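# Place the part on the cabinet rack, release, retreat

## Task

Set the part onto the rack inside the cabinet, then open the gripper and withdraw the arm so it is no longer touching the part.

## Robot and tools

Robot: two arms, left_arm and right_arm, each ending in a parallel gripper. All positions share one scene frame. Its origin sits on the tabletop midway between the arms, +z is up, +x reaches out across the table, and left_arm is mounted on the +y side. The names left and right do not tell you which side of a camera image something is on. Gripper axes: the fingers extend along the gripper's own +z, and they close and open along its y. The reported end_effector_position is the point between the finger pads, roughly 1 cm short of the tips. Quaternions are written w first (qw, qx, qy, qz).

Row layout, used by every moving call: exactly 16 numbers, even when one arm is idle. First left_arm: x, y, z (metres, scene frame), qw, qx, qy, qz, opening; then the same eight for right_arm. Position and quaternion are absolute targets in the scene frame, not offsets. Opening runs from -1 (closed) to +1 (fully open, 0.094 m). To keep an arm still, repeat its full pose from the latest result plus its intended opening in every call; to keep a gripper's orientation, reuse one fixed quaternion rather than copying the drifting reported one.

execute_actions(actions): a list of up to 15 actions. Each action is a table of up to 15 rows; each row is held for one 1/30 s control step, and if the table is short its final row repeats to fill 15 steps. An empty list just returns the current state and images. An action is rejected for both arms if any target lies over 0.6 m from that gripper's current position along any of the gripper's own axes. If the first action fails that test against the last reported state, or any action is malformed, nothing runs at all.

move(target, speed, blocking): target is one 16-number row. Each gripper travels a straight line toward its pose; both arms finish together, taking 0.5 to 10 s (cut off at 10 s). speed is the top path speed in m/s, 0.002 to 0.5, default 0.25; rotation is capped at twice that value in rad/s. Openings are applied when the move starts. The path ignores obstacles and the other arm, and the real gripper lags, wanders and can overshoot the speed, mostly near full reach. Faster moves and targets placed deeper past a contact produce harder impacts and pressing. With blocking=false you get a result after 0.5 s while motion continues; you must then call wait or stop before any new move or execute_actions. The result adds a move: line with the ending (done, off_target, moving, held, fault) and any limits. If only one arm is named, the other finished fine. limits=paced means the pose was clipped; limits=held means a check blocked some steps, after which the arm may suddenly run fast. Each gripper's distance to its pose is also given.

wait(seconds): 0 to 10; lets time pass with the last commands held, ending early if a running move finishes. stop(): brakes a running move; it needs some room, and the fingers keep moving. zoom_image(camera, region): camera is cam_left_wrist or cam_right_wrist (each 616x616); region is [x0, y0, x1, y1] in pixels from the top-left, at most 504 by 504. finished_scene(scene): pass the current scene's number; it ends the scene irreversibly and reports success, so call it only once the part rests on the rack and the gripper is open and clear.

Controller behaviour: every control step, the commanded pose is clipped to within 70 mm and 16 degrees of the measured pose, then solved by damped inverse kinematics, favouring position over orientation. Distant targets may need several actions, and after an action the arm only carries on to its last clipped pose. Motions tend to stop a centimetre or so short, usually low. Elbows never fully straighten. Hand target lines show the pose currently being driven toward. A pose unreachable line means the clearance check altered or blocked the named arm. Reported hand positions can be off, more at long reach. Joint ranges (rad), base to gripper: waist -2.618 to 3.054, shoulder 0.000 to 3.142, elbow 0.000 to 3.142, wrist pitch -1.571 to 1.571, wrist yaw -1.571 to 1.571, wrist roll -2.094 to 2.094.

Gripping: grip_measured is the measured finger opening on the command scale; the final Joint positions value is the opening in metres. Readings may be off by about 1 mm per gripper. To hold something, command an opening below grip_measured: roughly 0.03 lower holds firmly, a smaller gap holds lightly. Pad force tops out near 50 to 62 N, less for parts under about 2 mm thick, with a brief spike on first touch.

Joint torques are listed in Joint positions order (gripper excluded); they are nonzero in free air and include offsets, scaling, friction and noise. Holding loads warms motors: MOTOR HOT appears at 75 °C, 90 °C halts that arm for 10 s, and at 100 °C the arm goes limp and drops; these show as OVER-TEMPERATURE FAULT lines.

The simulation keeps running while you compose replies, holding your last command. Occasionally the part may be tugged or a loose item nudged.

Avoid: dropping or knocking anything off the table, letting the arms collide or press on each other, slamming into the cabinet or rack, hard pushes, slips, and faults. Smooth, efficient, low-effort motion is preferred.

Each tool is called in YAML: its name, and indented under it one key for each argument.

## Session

execute_actions:
  actions: []

Scene clock: 0.00 s.
left_arm: end_effector_position=(+0.4877, +0.4309, +0.1504) grip_measured=+1.000 end_effector_quat_wxyz=(+0.457, -0.339, +0.712, -0.413) | right_arm: end_effector_position=(+0.1328, +0.0837, +0.3841) grip_measured=+1.000 end_effector_quat_wxyz=(+0.327, -0.184, +0.856, +0.356)
Joint positions: left_arm=[ 0.592  2.139  1.396  0.368  0.851 -0.891  0.094] | right_arm=[ 1.609  1.564  1.9   -0.958  0.421  0.902  0.094]
Joint velocities: left_arm=[-0.007 -0.017  0.012 -0.022  0.066  0.037  0.   ] | right_arm=[ 0.002  0.007 -0.007  0.051  0.022  0.051  0.   ]
Joint torques (N m, as the arm reports them, + toward a larger angle): no reading
Motor temperatures (°C, as the motors report them): left_arm=[23 31 24 31 21 22] | right_arm=[25 29 24 27 23 22]
Hand target (left_arm): +0.490, +0.432, +0.171; +0.478, -0.318, +0.709, -0.409
Hand target (right_arm): +0.134, +0.080, +0.393; +0.333, -0.180, +0.851, +0.364

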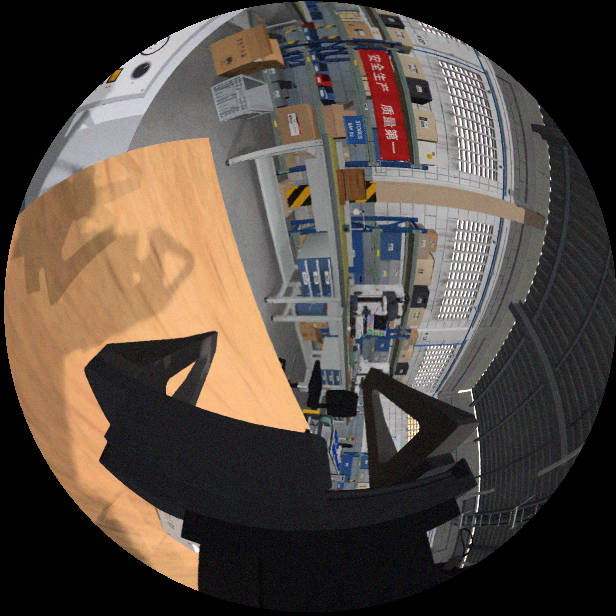

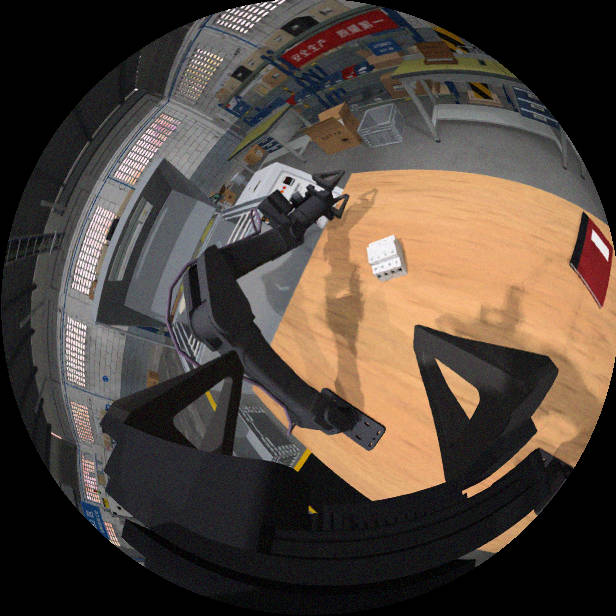

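move:
  target: [0.32,0.35,0.22,0,0.707,-0.707,0,1,0.42,-0.1,0.3,0.5,-0.5,0.5,0.5,1]

Scene clock: 8.87 s.
left_arm: end_effector_position=(+0.3294, +0.3521, +0.2154) grip_measured=+1.000 end_effector_quat_wxyz=(-0.074, +0.710, -0.699, +0.047) | right_arm: end_effector_position=(+0.4191, -0.0964, +0.3026) grip_measured=+1.000 end_effector_quat_wxyz=(+0.498, -0.492, +0.502, +0.508)
Joint positions: left_arm=[ 0.318  1.969  2.128 -1.555  0.016 -1.266  0.094] | right_arm=[ 0.219  1.746  1.167  0.66  -1.417  0.1    0.094]
Joint velocities: left_arm=[ 0.002  0.002 -0.002 -0.051  0.007 -0.007  0.   ] | right_arm=[-0.002  0.002  0.002  0.022 -0.11   0.007  0.   ]
Joint torques (N m, as the arm reports them, + toward a larger angle): left_arm=[ -0.42 -10.28   4.6    0.6   -0.19  -0.06] | right_arm=[-0.35 -7.1   7.21  1.15 -0.04  0.02]
Motor temperatures (°C, as the motors report them): left_arm=[23 34 24 32 21 22] | right_arm=[25 30 25 28 23 22]
Hand target (left_arm): +0.322, +0.350, +0.220; -0.077, +0.709, -0.700, +0.038
Hand target (right_arm): +0.422, -0.098, +0.301; +0.498, -0.492, +0.501, +0.509
Off the commanded pose (left_arm): 0.011 m, 10 deg.
Off the commanded pose (right_arm): 0.005 m, 1 deg.
joint sent to its limit (left arm) — the command would take joint 4 (wrist pitch) past its lower limit, so that joint was sent only as far as its limit.
move: off_target (left_arm)

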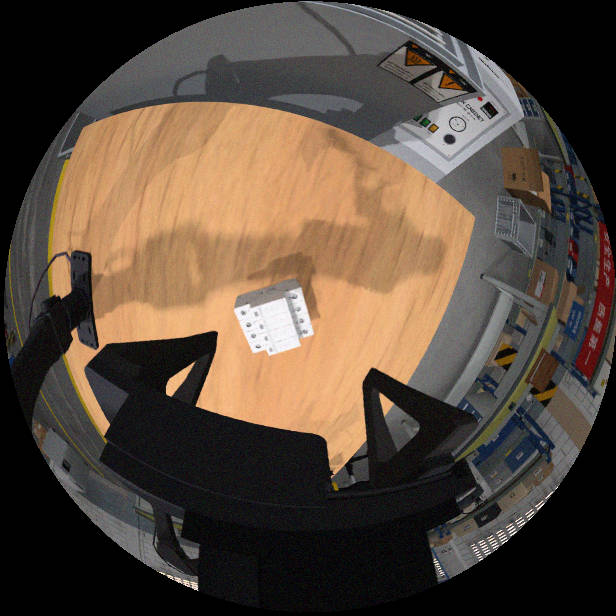

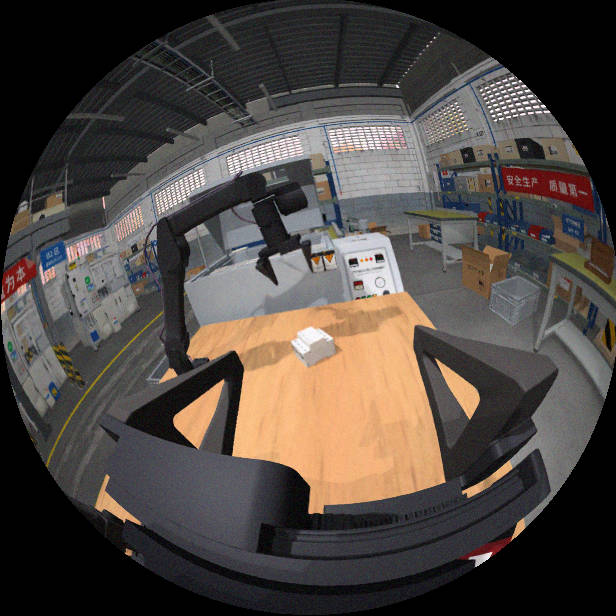

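move:
  target: [0.235,0.325,0.10,-0.411,0.212,-0.881,-0.099,1,0.42,-0.1,0.3,0.5,-0.5,0.5,0.5,1]
  speed: 0.2

Scene clock: 25.17 s.
left_arm: end_effector_position=(+0.2309, +0.3219, +0.0926) grip_measured=+1.000 end_effector_quat_wxyz=(+0.393, -0.210, +0.890, +0.097) | right_arm: end_effector_position=(+0.4188, -0.0964, +0.2949) grip_measured=+1.000 end_effector_quat_wxyz=(+0.495, -0.496, +0.503, +0.505)
Joint positions: left_arm=[ 0.197  0.988  0.432 -0.201 -0.2   -0.175  0.094] | right_arm=[ 0.219  1.746  1.167  0.581 -1.42   0.02   0.094]
Joint velocities: left_arm=[ 0.007 -0.002 -0.002 -0.051  0.007  0.037  0.   ] | right_arm=[-0.007  0.007 -0.007 -0.007 -0.095 -0.037  0.   ]
Joint torques (N m, as the arm reports them, + toward a larger angle): left_arm=[ 0.73 -3.39  6.49  2.16 -0.02  0.05] | right_arm=[-0.84 -8.71  7.8   0.92 -0.04 -0.13]
Motor temperatures (°C, as the motors report them): left_arm=[23 34 24 31 21 22] | right_arm=[25 31 25 29 23 22]
Hand target (left_arm): +0.234, +0.324, +0.100; +0.412, -0.210, +0.882, +0.097
Hand target (right_arm): +0.420, -0.100, +0.300; +0.500, -0.500, +0.500, +0.500
Off the commanded pose (left_arm): 0.009 m, 2 deg.
Off the commanded pose (right_arm): 0.006 m, 1 deg.
move: done

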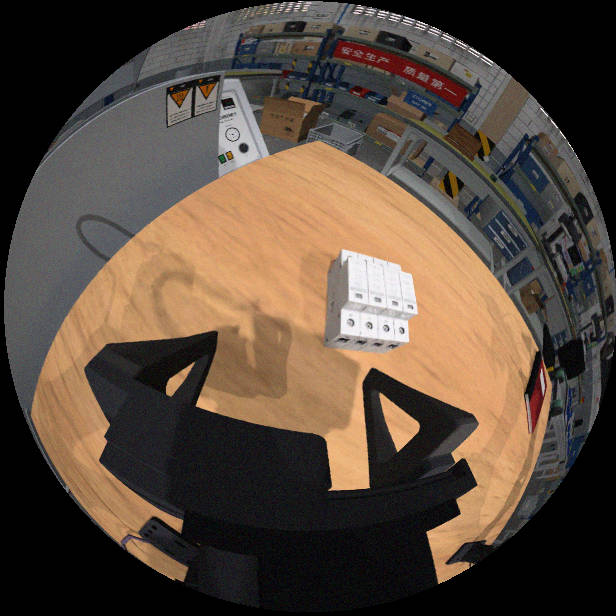

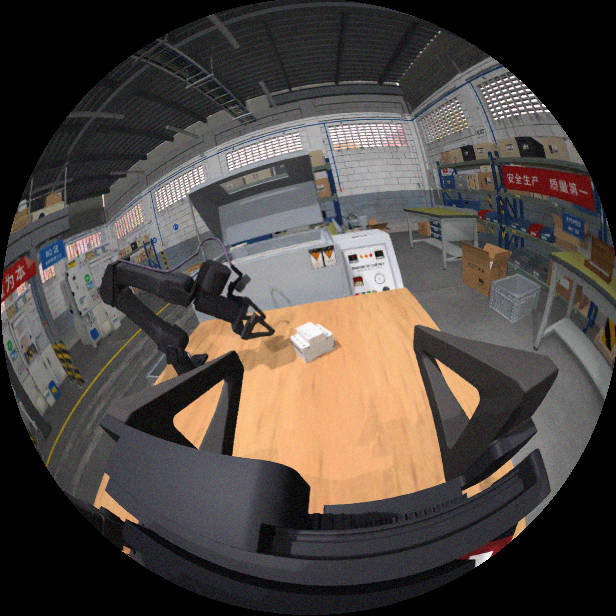

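move:
  target: [0.27,0.257,0.10,-0.411,0.212,-0.881,-0.099,1,0.42,-0.1,0.3,0.5,-0.5,0.5,0.5,1]
  speed: 0.15

Scene clock: 30.30 s.
left_arm: end_effector_position=(+0.2559, +0.2580, +0.0822) grip_measured=+1.000 end_effector_quat_wxyz=(+0.386, -0.205, +0.894, +0.101) | right_arm: end_effector_position=(+0.4188, -0.0964, +0.2947) grip_measured=+1.000 end_effector_quat_wxyz=(+0.495, -0.496, +0.504, +0.505)
Joint positions: left_arm=[-0.167  1.165  0.499 -0.196 -0.455 -0.443  0.094] | right_arm=[ 0.219  1.746  1.167  0.579 -1.42   0.018  0.094]
Joint velocities: left_arm=[-0.012 -0.012 -0.002 -0.051 -0.066  0.037  0.   ] | right_arm=[-0.027 -0.017 -0.007 -0.007 -0.007  0.022  0.   ]
Joint torques (N m, as the arm reports them, + toward a larger angle): left_arm=[-0.43 -2.29  9.91  1.85 -0.41 -0.05] | right_arm=[-0.77 -8.73  7.72  1.01 -0.09 -0.17]
Motor temperatures (°C, as the motors report them): left_arm=[23 34 25 32 21 22] | right_arm=[25 32 26 29 23 22]
Hand target (left_arm): +0.269, +0.257, +0.100; +0.410, -0.212, +0.881, +0.099
Hand target (right_arm): +0.420, -0.100, +0.300; +0.500, -0.500, +0.500, +0.500
Off the commanded pose (left_arm): 0.023 m, 3 deg.
Off the commanded pose (right_arm): 0.007 m, 1 deg.
move: off_target (left_arm)

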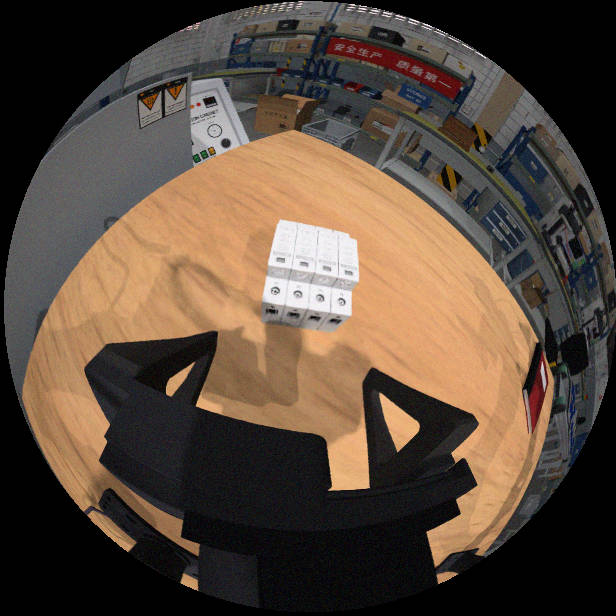

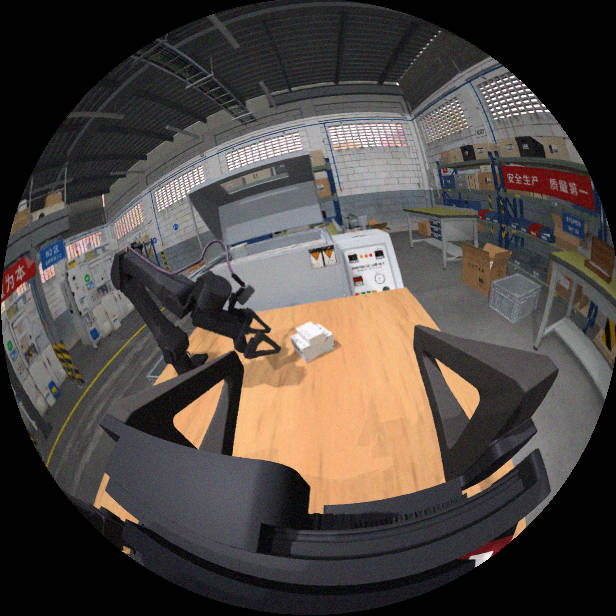

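move:
  target: [0.305,0.279,0.055,-0.411,0.212,-0.881,-0.099,1,0.42,-0.1,0.3,0.5,-0.5,0.5,0.5,1]
  speed: 0.06

Scene clock: 37.07 s.
left_arm: end_effector_position=(+0.2971, +0.2764, +0.0488) grip_measured=+1.000 end_effector_quat_wxyz=(+0.398, -0.209, +0.888, +0.100) | right_arm: end_effector_position=(+0.4188, -0.0964, +0.2947) grip_measured=+1.000 end_effector_quat_wxyz=(+0.495, -0.496, +0.504, +0.505)
Joint positions: left_arm=[-0.065  1.442  0.499  0.142 -0.395 -0.362  0.094] | right_arm=[ 0.219  1.746  1.167  0.579 -1.42   0.018  0.094]
Joint velocities: left_arm=[-0.007  0.007 -0.002  0.051 -0.007  0.022  0.   ] | right_arm=[ 0.022 -0.022 -0.007 -0.051 -0.066  0.037  0.   ]
Joint torques (N m, as the arm reports them, + toward a larger angle): left_arm=[ 0.74 -3.84  6.85  2.03 -0.13  0.04] | right_arm=[-0.76 -8.71  7.88  0.98 -0.11 -0.17]
Motor temperatures (°C, as the motors report them): left_arm=[23 33 25 32 21 22] | right_arm=[25 32 26 29 23 22]
Hand target (left_arm): +0.304, +0.279, +0.055; +0.411, -0.212, +0.881, +0.099
Hand target (right_arm): +0.420, -0.100, +0.300; +0.500, -0.500, +0.500, +0.500
Off the commanded pose (left_arm): 0.010 m, 2 deg.
Off the commanded pose (right_arm): 0.007 m, 1 deg.
move: done

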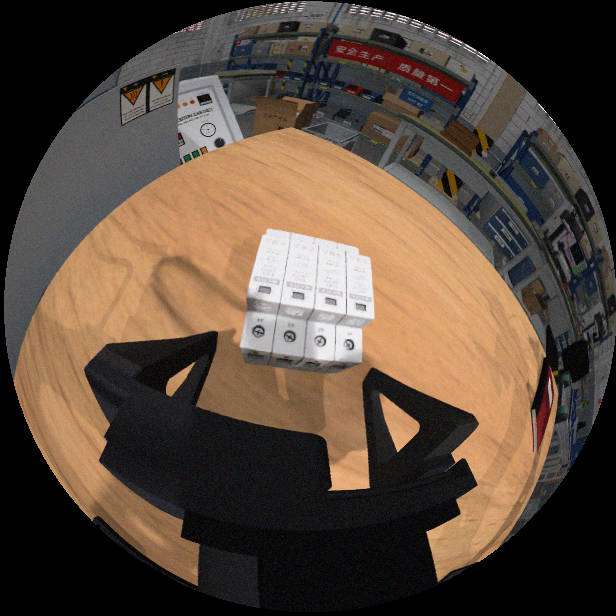

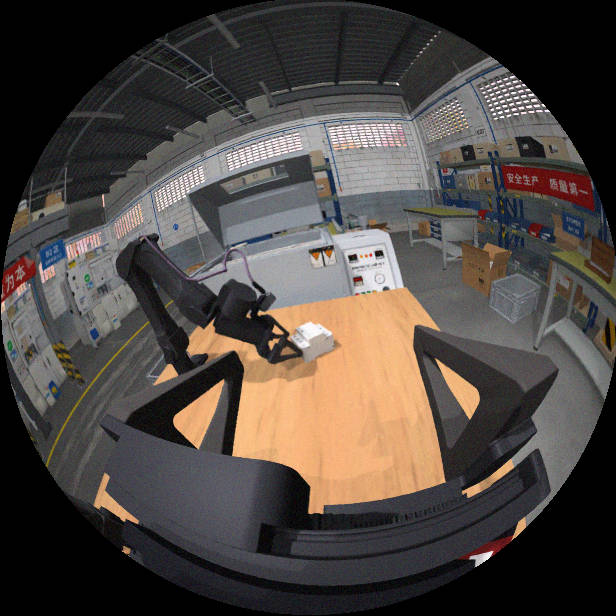

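move:
  target: [0.333,0.288,0.049,-0.411,0.212,-0.881,-0.099,1,0.42,-0.1,0.3,0.5,-0.5,0.5,0.5,1]
  speed: 0.04

Scene clock: 41.67 s.
left_arm: end_effector_position=(+0.3146, +0.2853, +0.0330) grip_measured=+1.000 end_effector_quat_wxyz=(+0.385, -0.208, +0.893, +0.104) | right_arm: end_effector_position=(+0.4188, -0.0964, +0.2947) grip_measured=+1.000 end_effector_quat_wxyz=(+0.495, -0.496, +0.504, +0.505)
Joint positions: left_arm=[-0.025  1.572  0.557  0.195 -0.368 -0.332  0.094] | right_arm=[ 0.219  1.746  1.167  0.579 -1.42   0.018  0.094]
Joint velocities: left_arm=[-0.007 -0.012 -0.012  0.037  0.11   0.037  0.   ] | right_arm=[ 0.002 -0.002 -0.012 -0.022  0.066  0.066  0.   ]
Joint torques (N m, as the arm reports them, + toward a larger angle): left_arm=[ 0.72 -4.89  8.72  2.01 -0.13  0.03] | right_arm=[-0.95 -8.73  7.9   0.99 -0.06 -0.13]
Motor temperatures (°C, as the motors report them): left_arm=[23 32 25 32 21 22] | right_arm=[25 32 26 29 23 22]
Hand target (left_arm): +0.332, +0.288, +0.050; +0.411, -0.212, +0.881, +0.099
Hand target (right_arm): +0.420, -0.100, +0.300; +0.500, -0.500, +0.500, +0.500
Off the commanded pose (left_arm): 0.024 m, 3 deg.
Off the commanded pose (right_arm): 0.007 m, 1 deg.
move: off_target (left_arm)

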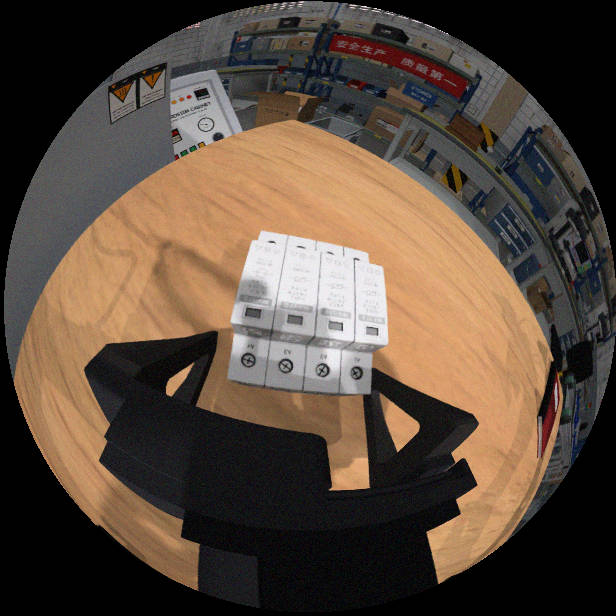

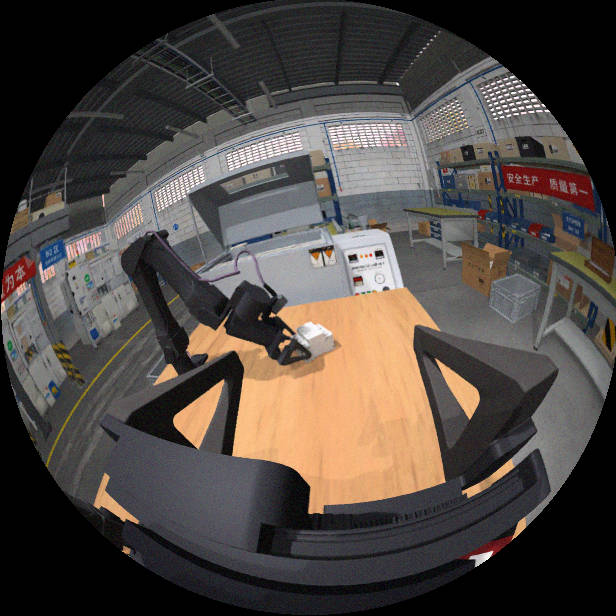

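Elbow friction lag; push the command a bit more.

move:
  target: [0.345,0.29,0.062,-0.411,0.212,-0.881,-0.099,1,0.42,-0.1,0.3,0.5,-0.5,0.5,0.5,1]
  speed: 0.04

Scene clock: 45.67 s.
left_arm: end_effector_position=(+0.3337, +0.2869, +0.0503) grip_measured=+1.000 end_effector_quat_wxyz=(+0.398, -0.209, +0.887, +0.100) | right_arm: end_effector_position=(+0.4188, -0.0964, +0.2947) grip_measured=+1.000 end_effector_quat_wxyz=(+0.495, -0.496, +0.504, +0.505)
Joint positions: left_arm=[-0.017  1.582  0.631  0.164 -0.362 -0.326  0.094] | right_arm=[ 0.219  1.746  1.167  0.579 -1.42   0.018  0.094]
Joint velocities: left_arm=[-0.002 -0.007  0.007 -0.066  0.022 -0.007  0.   ] | right_arm=[ 0.007 -0.022 -0.002  0.022 -0.022 -0.022  0.   ]
Joint torques (N m, as the arm reports them, + toward a larger angle): left_arm=[ 0.72 -5.24  8.89  1.76 -0.13  0.05] | right_arm=[-0.7  -8.66  7.89  0.97 -0.06 -0.11]
Motor temperatures (°C, as the motors report them): left_arm=[23 32 25 32 21 22] | right_arm=[25 32 26 29 23 22]
Hand target (left_arm): +0.345, +0.290, +0.062; +0.411, -0.212, +0.881, +0.099
Hand target (right_arm): +0.420, -0.100, +0.300; +0.500, -0.500, +0.500, +0.500
Off the commanded pose (left_arm): 0.017 m, 2 deg.
Off the commanded pose (right_arm): 0.007 m, 1 deg.
move: off_target (left_arm)

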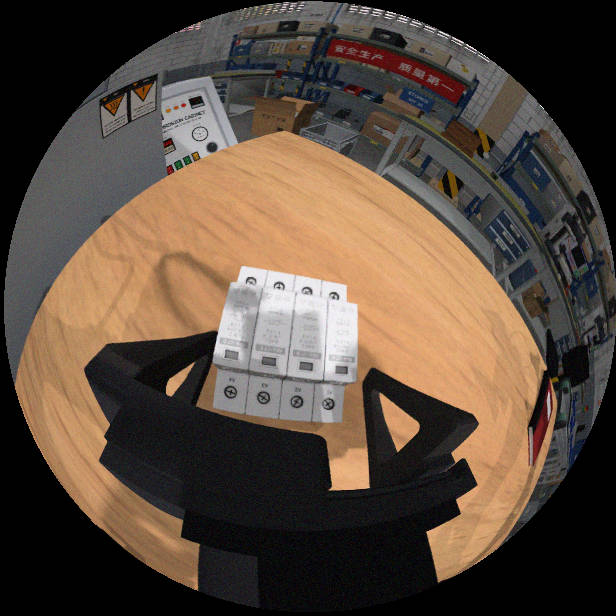

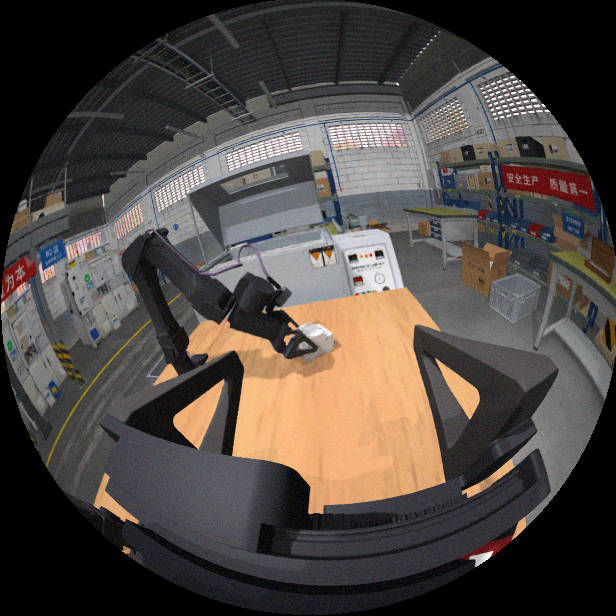

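move:
  target: [0.343,0.294,0.052,-0.411,0.212,-0.881,-0.099,1,0.42,-0.1,0.3,0.5,-0.5,0.5,0.5,1]
  speed: 0.03

move:
  target: [0.343,0.294,0.052,-0.411,0.212,-0.881,-0.099,0.47,0.42,-0.1,0.3,0.5,-0.5,0.5,0.5,1]
  speed: 0.03

Scene clock: 52.13 s.
left_arm: end_effector_position=(+0.3352, +0.2909, +0.0449) grip_measured=+1.000 end_effector_quat_wxyz=(+0.396, -0.210, +0.888, +0.101) | right_arm: end_effector_position=(+0.4188, -0.0964, +0.2947) grip_measured=+1.000 end_effector_quat_wxyz=(+0.495, -0.496, +0.504, +0.505)
Joint positions: left_arm=[-0.002  1.606  0.631  0.185 -0.352 -0.316  0.094] | right_arm=[ 0.219  1.746  1.167  0.579 -1.42   0.018  0.094]
Joint velocities: left_arm=[ 0.007 -0.007 -0.002  0.022  0.022  0.051  0.   ] | right_arm=[-0.012  0.002  0.002 -0.066  0.066  0.007  0.   ]
Joint torques (N m, as the arm reports them, + toward a larger angle): left_arm=[ 0.7  -5.34  6.65  2.05 -0.1   0.05] | right_arm=[-0.79 -8.71  7.78  0.98 -0.08 -0.14]
Motor temperatures (°C, as the motors report them): left_arm=[23 32 25 32 21 22] | right_arm=[25 33 26 29 23 22]
Hand target (left_arm): +0.343, +0.294, +0.052; +0.411, -0.212, +0.881, +0.099
Hand target (right_arm): +0.420, -0.100, +0.300; +0.500, -0.500, +0.500, +0.500
Off the commanded pose (left_arm): 0.011 m, 2 deg.
Off the commanded pose (right_arm): 0.007 m, 1 deg.
move: off_target (left_arm)

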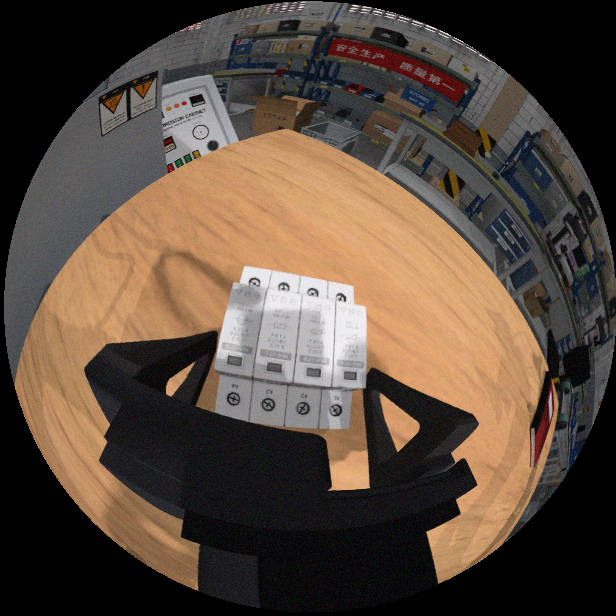

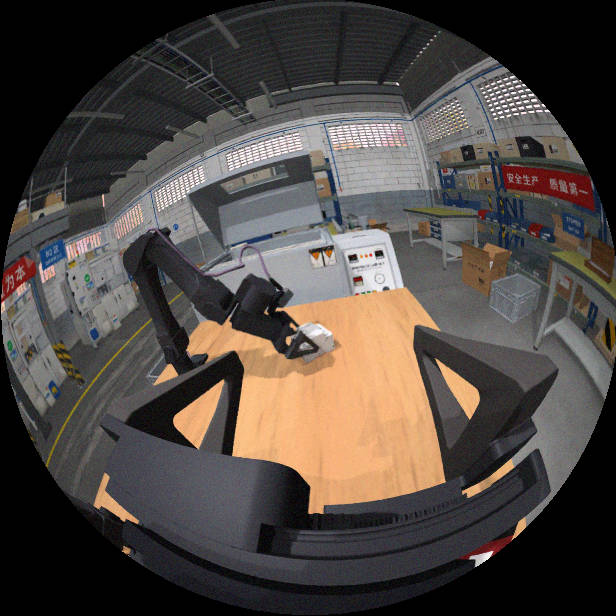

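Scene clock: 52.93 s.
left_arm: end_effector_position=(+0.3350, +0.2913, +0.0447) grip_measured=+0.555 end_effector_quat_wxyz=(+0.396, -0.211, +0.888, +0.101) | right_arm: end_effector_position=(+0.4188, -0.0964, +0.2947) grip_measured=+1.000 end_effector_quat_wxyz=(+0.495, -0.496, +0.504, +0.505)
Joint positions: left_arm=[-0.001  1.606  0.631  0.184 -0.352 -0.317  0.073] | right_arm=[ 0.219  1.746  1.167  0.579 -1.42   0.018  0.094]
Joint velocities: left_arm=[-0.002 -0.002 -0.012  0.051 -0.051 -0.037  0.   ] | right_arm=[-0.007 -0.002 -0.007  0.066 -0.051  0.007  0.   ]
Joint torques (N m, as the arm reports them, + toward a larger angle): left_arm=[ 0.62 -5.32  6.68  2.12 -0.1   0.07] | right_arm=[-0.62 -8.62  7.73  0.94 -0.07 -0.16]
Motor temperatures (°C, as the motors report them): left_arm=[23 32 25 32 21 22] | right_arm=[25 33 26 29 23 22]
Hand target (left_arm): +0.343, +0.294, +0.052; +0.411, -0.212, +0.881, +0.099
Hand target (right_arm): +0.420, -0.100, +0.300; +0.500, -0.500, +0.500, +0.500
Off the commanded pose (left_arm): 0.011 m, 2 deg.
Off the commanded pose (right_arm): 0.007 m, 1 deg.
move: off_target (left_arm)

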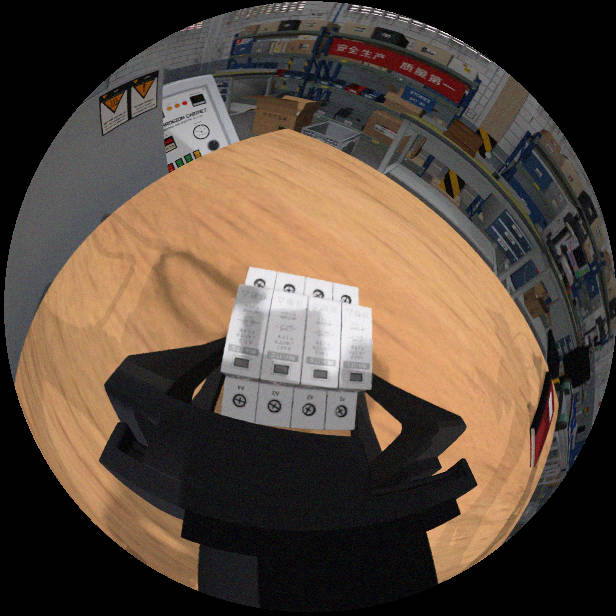

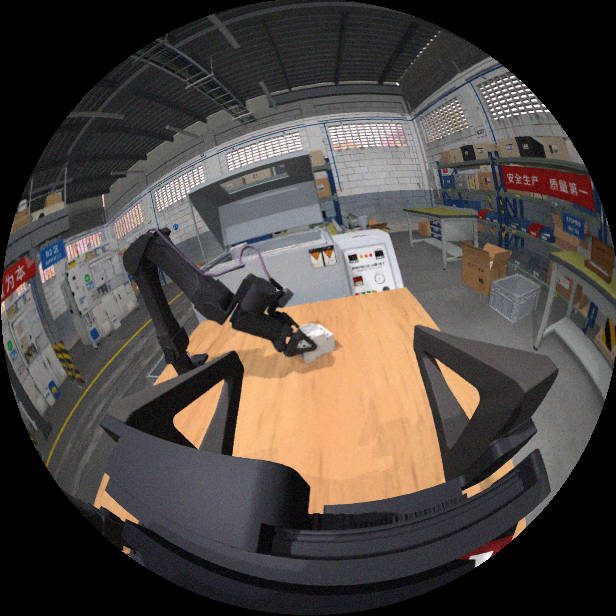

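move:
  target: [0.25,0.36,0.36,-0.38,0.45,-0.78,-0.2,0.47,0.42,-0.1,0.3,0.5,-0.5,0.5,0.5,1]
  speed: 0.2

move:
  target: [0.08,0.62,0.40,-0.343,0.619,-0.619,-0.343,0.47,0.42,-0.1,0.3,0.5,-0.5,0.5,0.5,1]
  speed: 0.2

move:
  target: [0.07,0.78,0.35,-0.343,0.619,-0.619,-0.343,0.47,0.42,-0.1,0.3,0.5,-0.5,0.5,0.5,1]
  speed: 0.1

Scene clock: 61.93 s.
left_arm: end_effector_position=(+0.2487, +0.3474, +0.3262) grip_measured=+0.554 end_effector_quat_wxyz=(+0.329, -0.434, +0.816, +0.193) | right_arm: end_effector_position=(+0.4188, -0.0964, +0.2947) grip_measured=+1.000 end_effector_quat_wxyz=(+0.495, -0.496, +0.504, +0.505)
Joint positions: left_arm=[ 0.046  1.433  1.752 -1.378 -0.621 -0.76   0.073] | right_arm=[ 0.219  1.746  1.167  0.579 -1.42   0.018  0.094]
Joint velocities: left_arm=[ 0.002 -0.002 -0.002 -0.095 -0.007 -0.095  0.   ] | right_arm=[-0.002 -0.002  0.007 -0.051 -0.037 -0.022  0.   ]
Joint torques (N m, as the arm reports them, + toward a larger angle): left_arm=[ 0.55 -5.39 10.36  1.82 -0.95 -0.07] | right_arm=[-0.75 -8.68  7.89  0.97 -0.11 -0.14]
Motor temperatures (°C, as the motors report them): left_arm=[23 32 25 33 21 22] | right_arm=[25 33 26 29 23 22]
Hand target (left_arm): +0.249, +0.359, +0.359; +0.382, -0.453, +0.781, +0.200
Hand target (right_arm): +0.420, -0.100, +0.300; +0.500, -0.500, +0.500, +0.500
Off the commanded pose (left_arm): 0.036 m, 7 deg.
Off the commanded pose (right_arm): 0.007 m, 1 deg.
move: off_target (left_arm)

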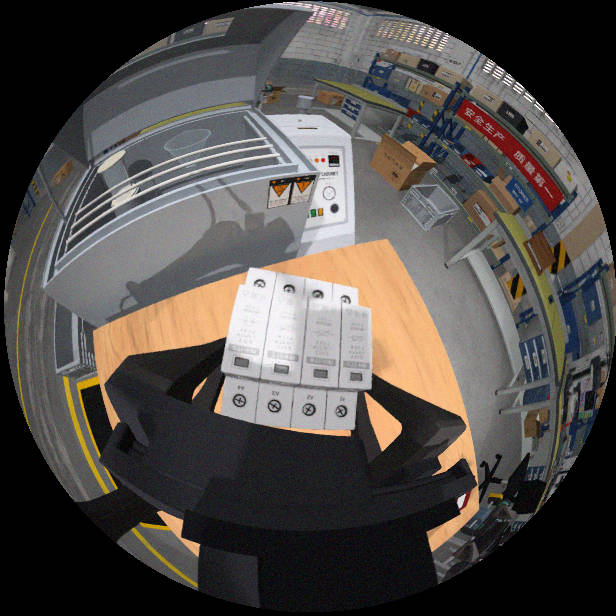

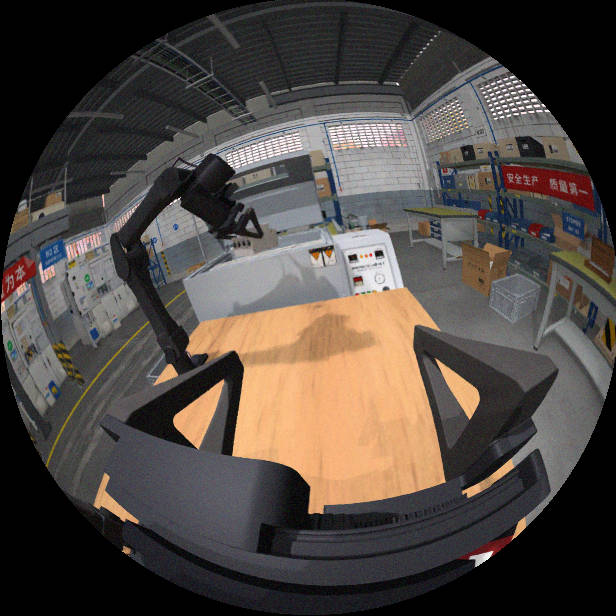

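Scene clock: 64.10 s.
left_arm: end_effector_position=(+0.0765, +0.6054, +0.3493) grip_measured=+0.553 end_effector_quat_wxyz=(-0.275, +0.629, -0.659, -0.307) | right_arm: end_effector_position=(+0.4188, -0.0964, +0.2947) grip_measured=+1.000 end_effector_quat_wxyz=(+0.495, -0.496, +0.504, +0.505)
Joint positions: left_arm=[ 1.076  1.545  1.867 -1.114 -0.383 -0.285  0.073] | right_arm=[ 0.219  1.746  1.167  0.579 -1.42   0.018  0.094]
Joint velocities: left_arm=[ 0.007 -0.012  0.017 -0.007 -0.051  0.022 -0.   ] | right_arm=[-0.002 -0.022 -0.007  0.022 -0.051 -0.022  0.   ]
Joint torques (N m, as the arm reports them, + toward a larger angle): left_arm=[ 0.29 -6.99 11.12  2.92 -0.37  0.05] | right_arm=[-0.65 -8.69  7.77  0.97 -0.09 -0.14]
Motor temperatures (°C, as the motors report them): left_arm=[23 32 25 33 21 22] | right_arm=[25 33 26 29 23 22]
Hand target (left_arm): +0.077, +0.615, +0.400; -0.347, +0.619, -0.617, -0.341
Hand target (right_arm): +0.420, -0.100, +0.300; +0.500, -0.500, +0.500, +0.500
Off the commanded pose (left_arm): 0.053 m, 10 deg.
Off the commanded pose (right_arm): 0.007 m, 1 deg.
move: off_target (left_arm)

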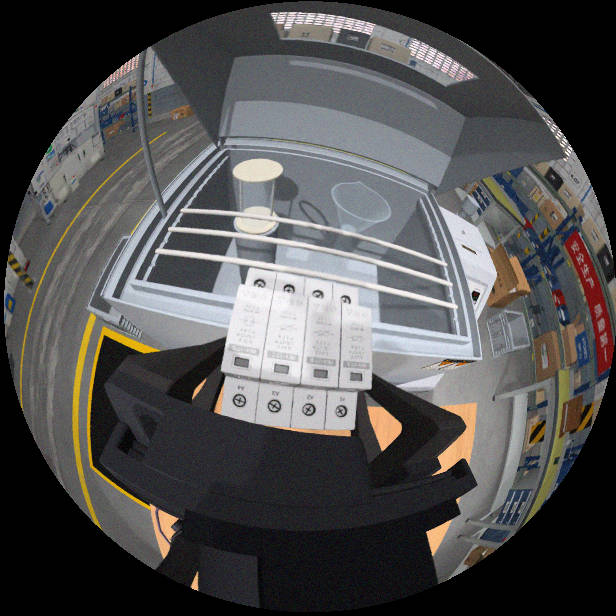

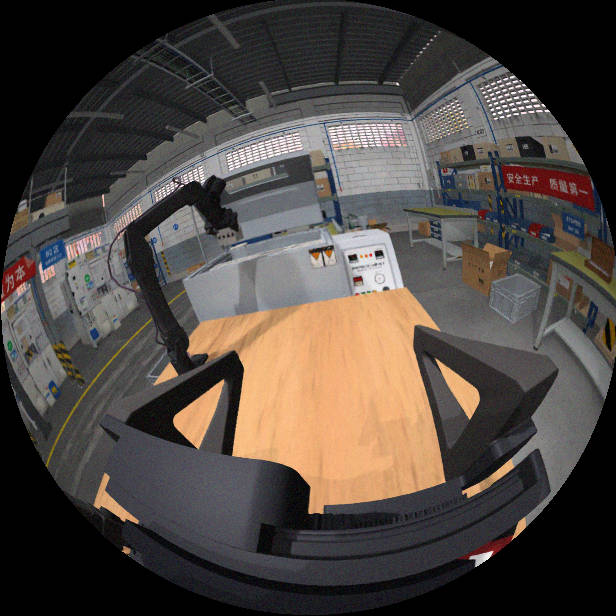

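Scene clock: 66.27 s.
left_arm: end_effector_position=(+0.0692, +0.7595, +0.2839) grip_measured=+0.553 end_effector_quat_wxyz=(-0.268, +0.637, -0.660, -0.293) | right_arm: end_effector_position=(+0.4188, -0.0964, +0.2947) grip_measured=+1.000 end_effector_quat_wxyz=(+0.495, -0.496, +0.504, +0.505)
Joint positions: left_arm=[ 1.272  2.035  2.204 -0.949 -0.233 -0.162  0.073] | right_arm=[ 0.219  1.746  1.167  0.579 -1.42   0.018  0.094]
Joint velocities: left_arm=[ 0.007 -0.002  0.037 -0.066  0.037 -0.081 -0.001] | right_arm=[-0.012 -0.002  0.007  0.037 -0.022 -0.007  0.   ]
Joint torques (N m, as the arm reports them, + toward a larger angle): left_arm=[  0.58 -12.38  11.92   2.95  -0.2    0.05] | right_arm=[-0.68 -8.55  7.71  0.98 -0.1  -0.15]
Motor temperatures (°C, as the motors report them): left_arm=[23 33 26 34 21 22] | right_arm=[25 33 26 29 23 22]
Hand target (left_arm): +0.067, +0.771, +0.350; -0.343, +0.618, -0.619, -0.342
Hand target (right_arm): +0.420, -0.100, +0.300; +0.500, -0.500, +0.500, +0.500
Off the commanded pose (left_arm): 0.069 m, 11 deg.
Off the commanded pose (right_arm): 0.007 m, 1 deg.
move: off_target (left_arm)

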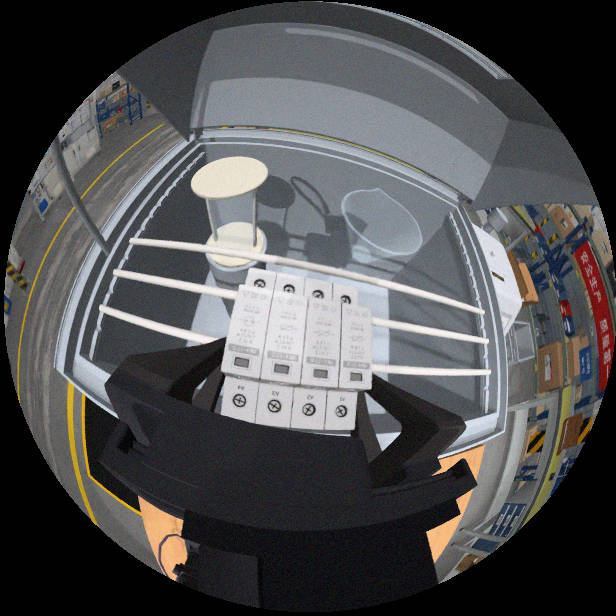

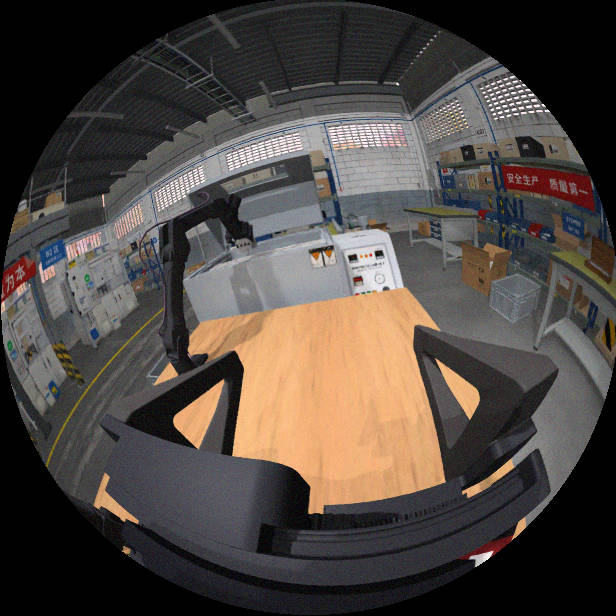

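move:
  target: [0.07,0.83,0.33,-0.343,0.619,-0.619,-0.343,0.47,0.42,-0.1,0.3,0.5,-0.5,0.5,0.5,1]
  speed: 0.05

Scene clock: 72.27 s.
left_arm: end_effector_position=(+0.0731, +0.8150, +0.2655) grip_measured=+0.553 end_effector_quat_wxyz=(-0.278, +0.636, -0.656, -0.296) | right_arm: end_effector_position=(+0.4188, -0.0964, +0.2947) grip_measured=+1.000 end_effector_quat_wxyz=(+0.495, -0.496, +0.504, +0.505)
Joint positions: left_arm=[ 1.299  2.312  2.568 -1.01  -0.21  -0.145  0.073] | right_arm=[ 0.219  1.746  1.167  0.579 -1.42   0.018  0.094]
Joint velocities: left_arm=[-0.002  0.012  0.037 -0.022  0.037 -0.007  0.   ] | right_arm=[-0.012  0.007 -0.002  0.066 -0.037  0.007  0.   ]
Joint torques (N m, as the arm reports them, + toward a larger angle): left_arm=[  0.69 -14.32  11.65   2.8   -0.16   0.05] | right_arm=[-0.58 -8.79  7.8   0.97 -0.1  -0.15]
Motor temperatures (°C, as the motors report them): left_arm=[23 35 26 35 21 22] | right_arm=[25 33 26 29 23 22]
Hand target (left_arm): +0.068, +0.822, +0.329; -0.343, +0.618, -0.619, -0.343
Hand target (right_arm): +0.420, -0.100, +0.300; +0.500, -0.500, +0.500, +0.500
Off the commanded pose (left_arm): 0.066 m, 10 deg.
Off the commanded pose (right_arm): 0.007 m, 1 deg.
move: off_target (left_arm)

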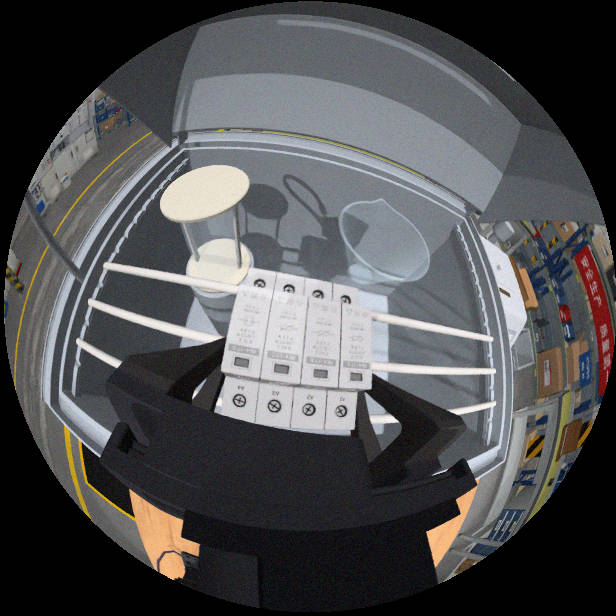

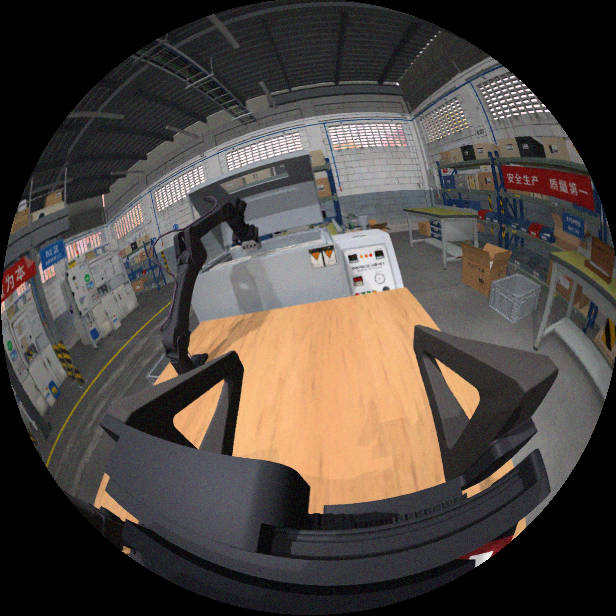

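move:
  target: [0.07,0.835,0.295,-0.343,0.619,-0.619,-0.343,0.47,0.42,-0.1,0.3,0.5,-0.5,0.5,0.5,1]
  speed: 0.025

move:
  target: [0.07,0.835,0.28,-0.343,0.619,-0.619,-0.343,0.47,0.42,-0.1,0.3,0.5,-0.5,0.5,0.5,1]
  speed: 0.015

Scene clock: 81.53 s.
left_arm: end_effector_position=(+0.0754, +0.8206, +0.2298) grip_measured=+0.539 end_effector_quat_wxyz=(-0.277, +0.636, -0.657, -0.294) | right_arm: end_effector_position=(+0.4188, -0.0964, +0.2947) grip_measured=+1.000 end_effector_quat_wxyz=(+0.495, -0.496, +0.504, +0.505)
Joint positions: left_arm=[ 1.299  2.25   2.31  -0.819 -0.206 -0.146  0.072] | right_arm=[ 0.219  1.746  1.167  0.579 -1.42   0.018  0.094]
Joint velocities: left_arm=[-0.022  0.002 -0.012  0.007  0.022  0.022 -0.001] | right_arm=[ 0.002  0.007  0.002  0.022 -0.066  0.022  0.   ]
Joint torques (N m, as the arm reports them, + toward a larger angle): left_arm=[  0.81 -16.63   8.19   2.97  -0.2    0.07] | right_arm=[-0.79 -8.85  7.78  1.   -0.08 -0.12]
Motor temperatures (°C, as the motors report them): left_arm=[23 38 26 36 21 22] | right_arm=[25 33 26 29 23 22]
Hand target (left_arm): +0.068, +0.828, +0.295; -0.341, +0.619, -0.619, -0.342
Hand target (right_arm): +0.420, -0.100, +0.300; +0.500, -0.500, +0.500, +0.500
Off the commanded pose (left_arm): 0.067 m, 11 deg.
Off the commanded pose (right_arm): 0.007 m, 1 deg.
move: off_target (left_arm)

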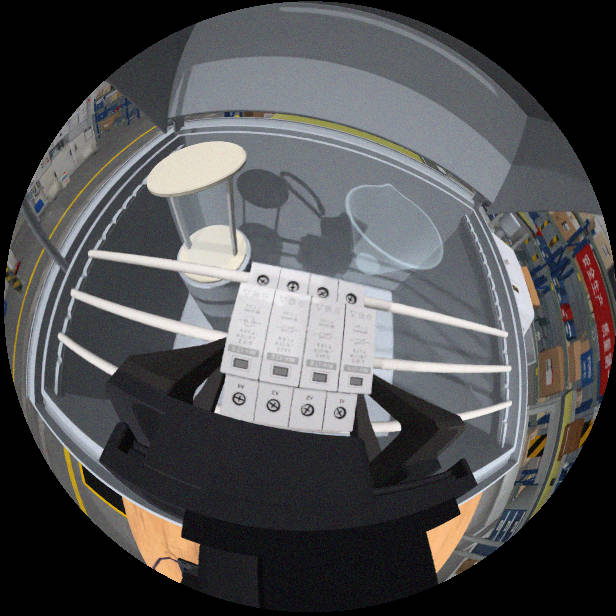

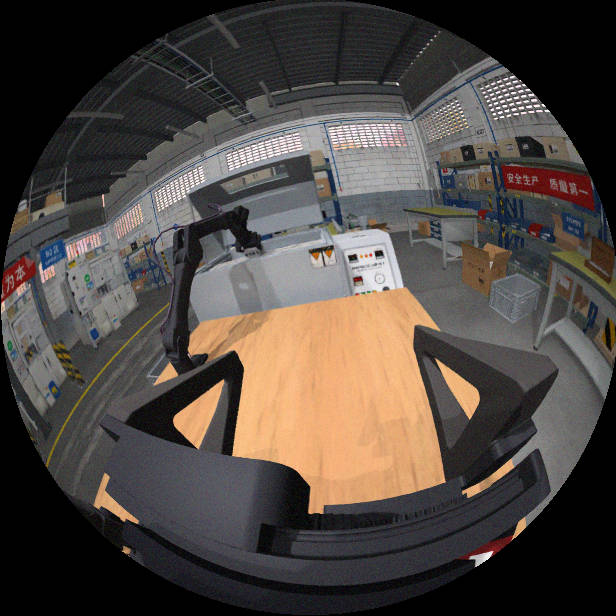

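Scene clock: 87.93 s.
left_arm: end_effector_position=(+0.0758, +0.8220, +0.2277) grip_measured=+0.539 end_effector_quat_wxyz=(-0.288, +0.632, -0.654, -0.301) | right_arm: end_effector_position=(+0.4188, -0.0964, +0.2947) grip_measured=+1.000 end_effector_quat_wxyz=(+0.495, -0.496, +0.504, +0.505)
Joint positions: left_arm=[ 1.299  2.216  2.221 -0.735 -0.206 -0.141  0.072] | right_arm=[ 0.219  1.746  1.167  0.579 -1.42   0.018  0.094]
Joint velocities: left_arm=[ 0.002 -0.022 -0.007 -0.007 -0.022  0.007 -0.   ] | right_arm=[ 0.012  0.012  0.007 -0.037 -0.007  0.022  0.   ]
Joint torques (N m, as the arm reports them, + toward a larger angle): left_arm=[  0.82 -15.32   7.68   2.94  -0.18   0.02] | right_arm=[-0.65 -8.77  7.61  1.   -0.08 -0.12]
Motor temperatures (°C, as the motors report them): left_arm=[23 39 26 36 21 22] | right_arm=[25 33 26 29 23 22]
Hand target (left_arm): +0.069, +0.830, +0.280; -0.342, +0.619, -0.619, -0.342
Hand target (right_arm): +0.420, -0.100, +0.300; +0.500, -0.500, +0.500, +0.500
Off the commanded pose (left_arm): 0.054 m, 9 deg.
Off the commanded pose (right_arm): 0.007 m, 1 deg.
move: off_target (left_arm)

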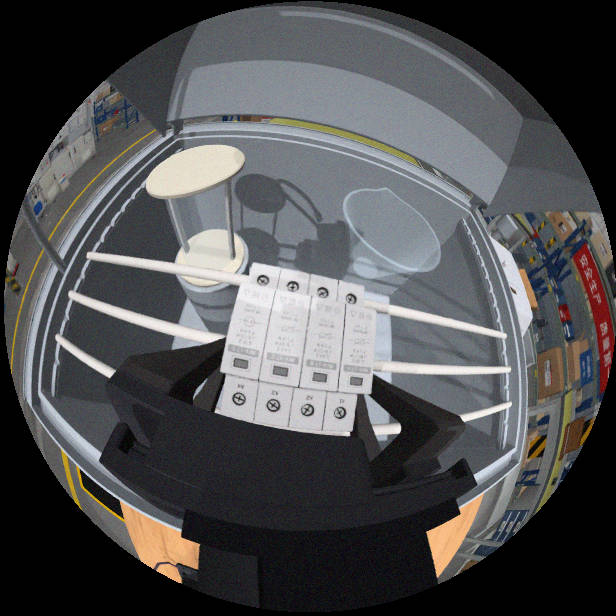

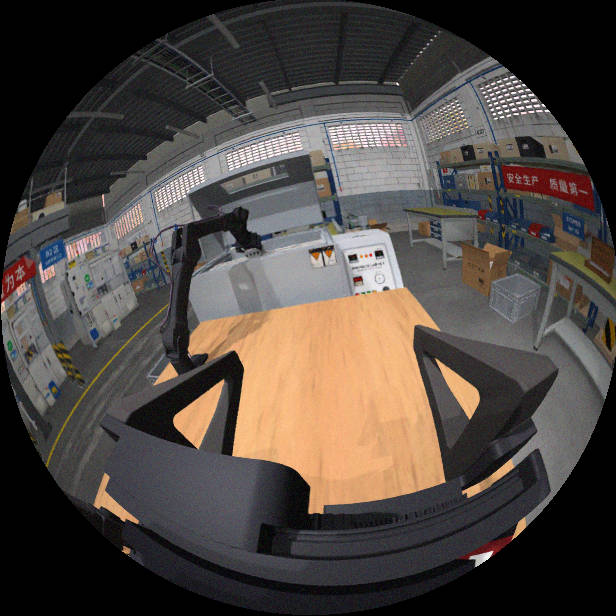

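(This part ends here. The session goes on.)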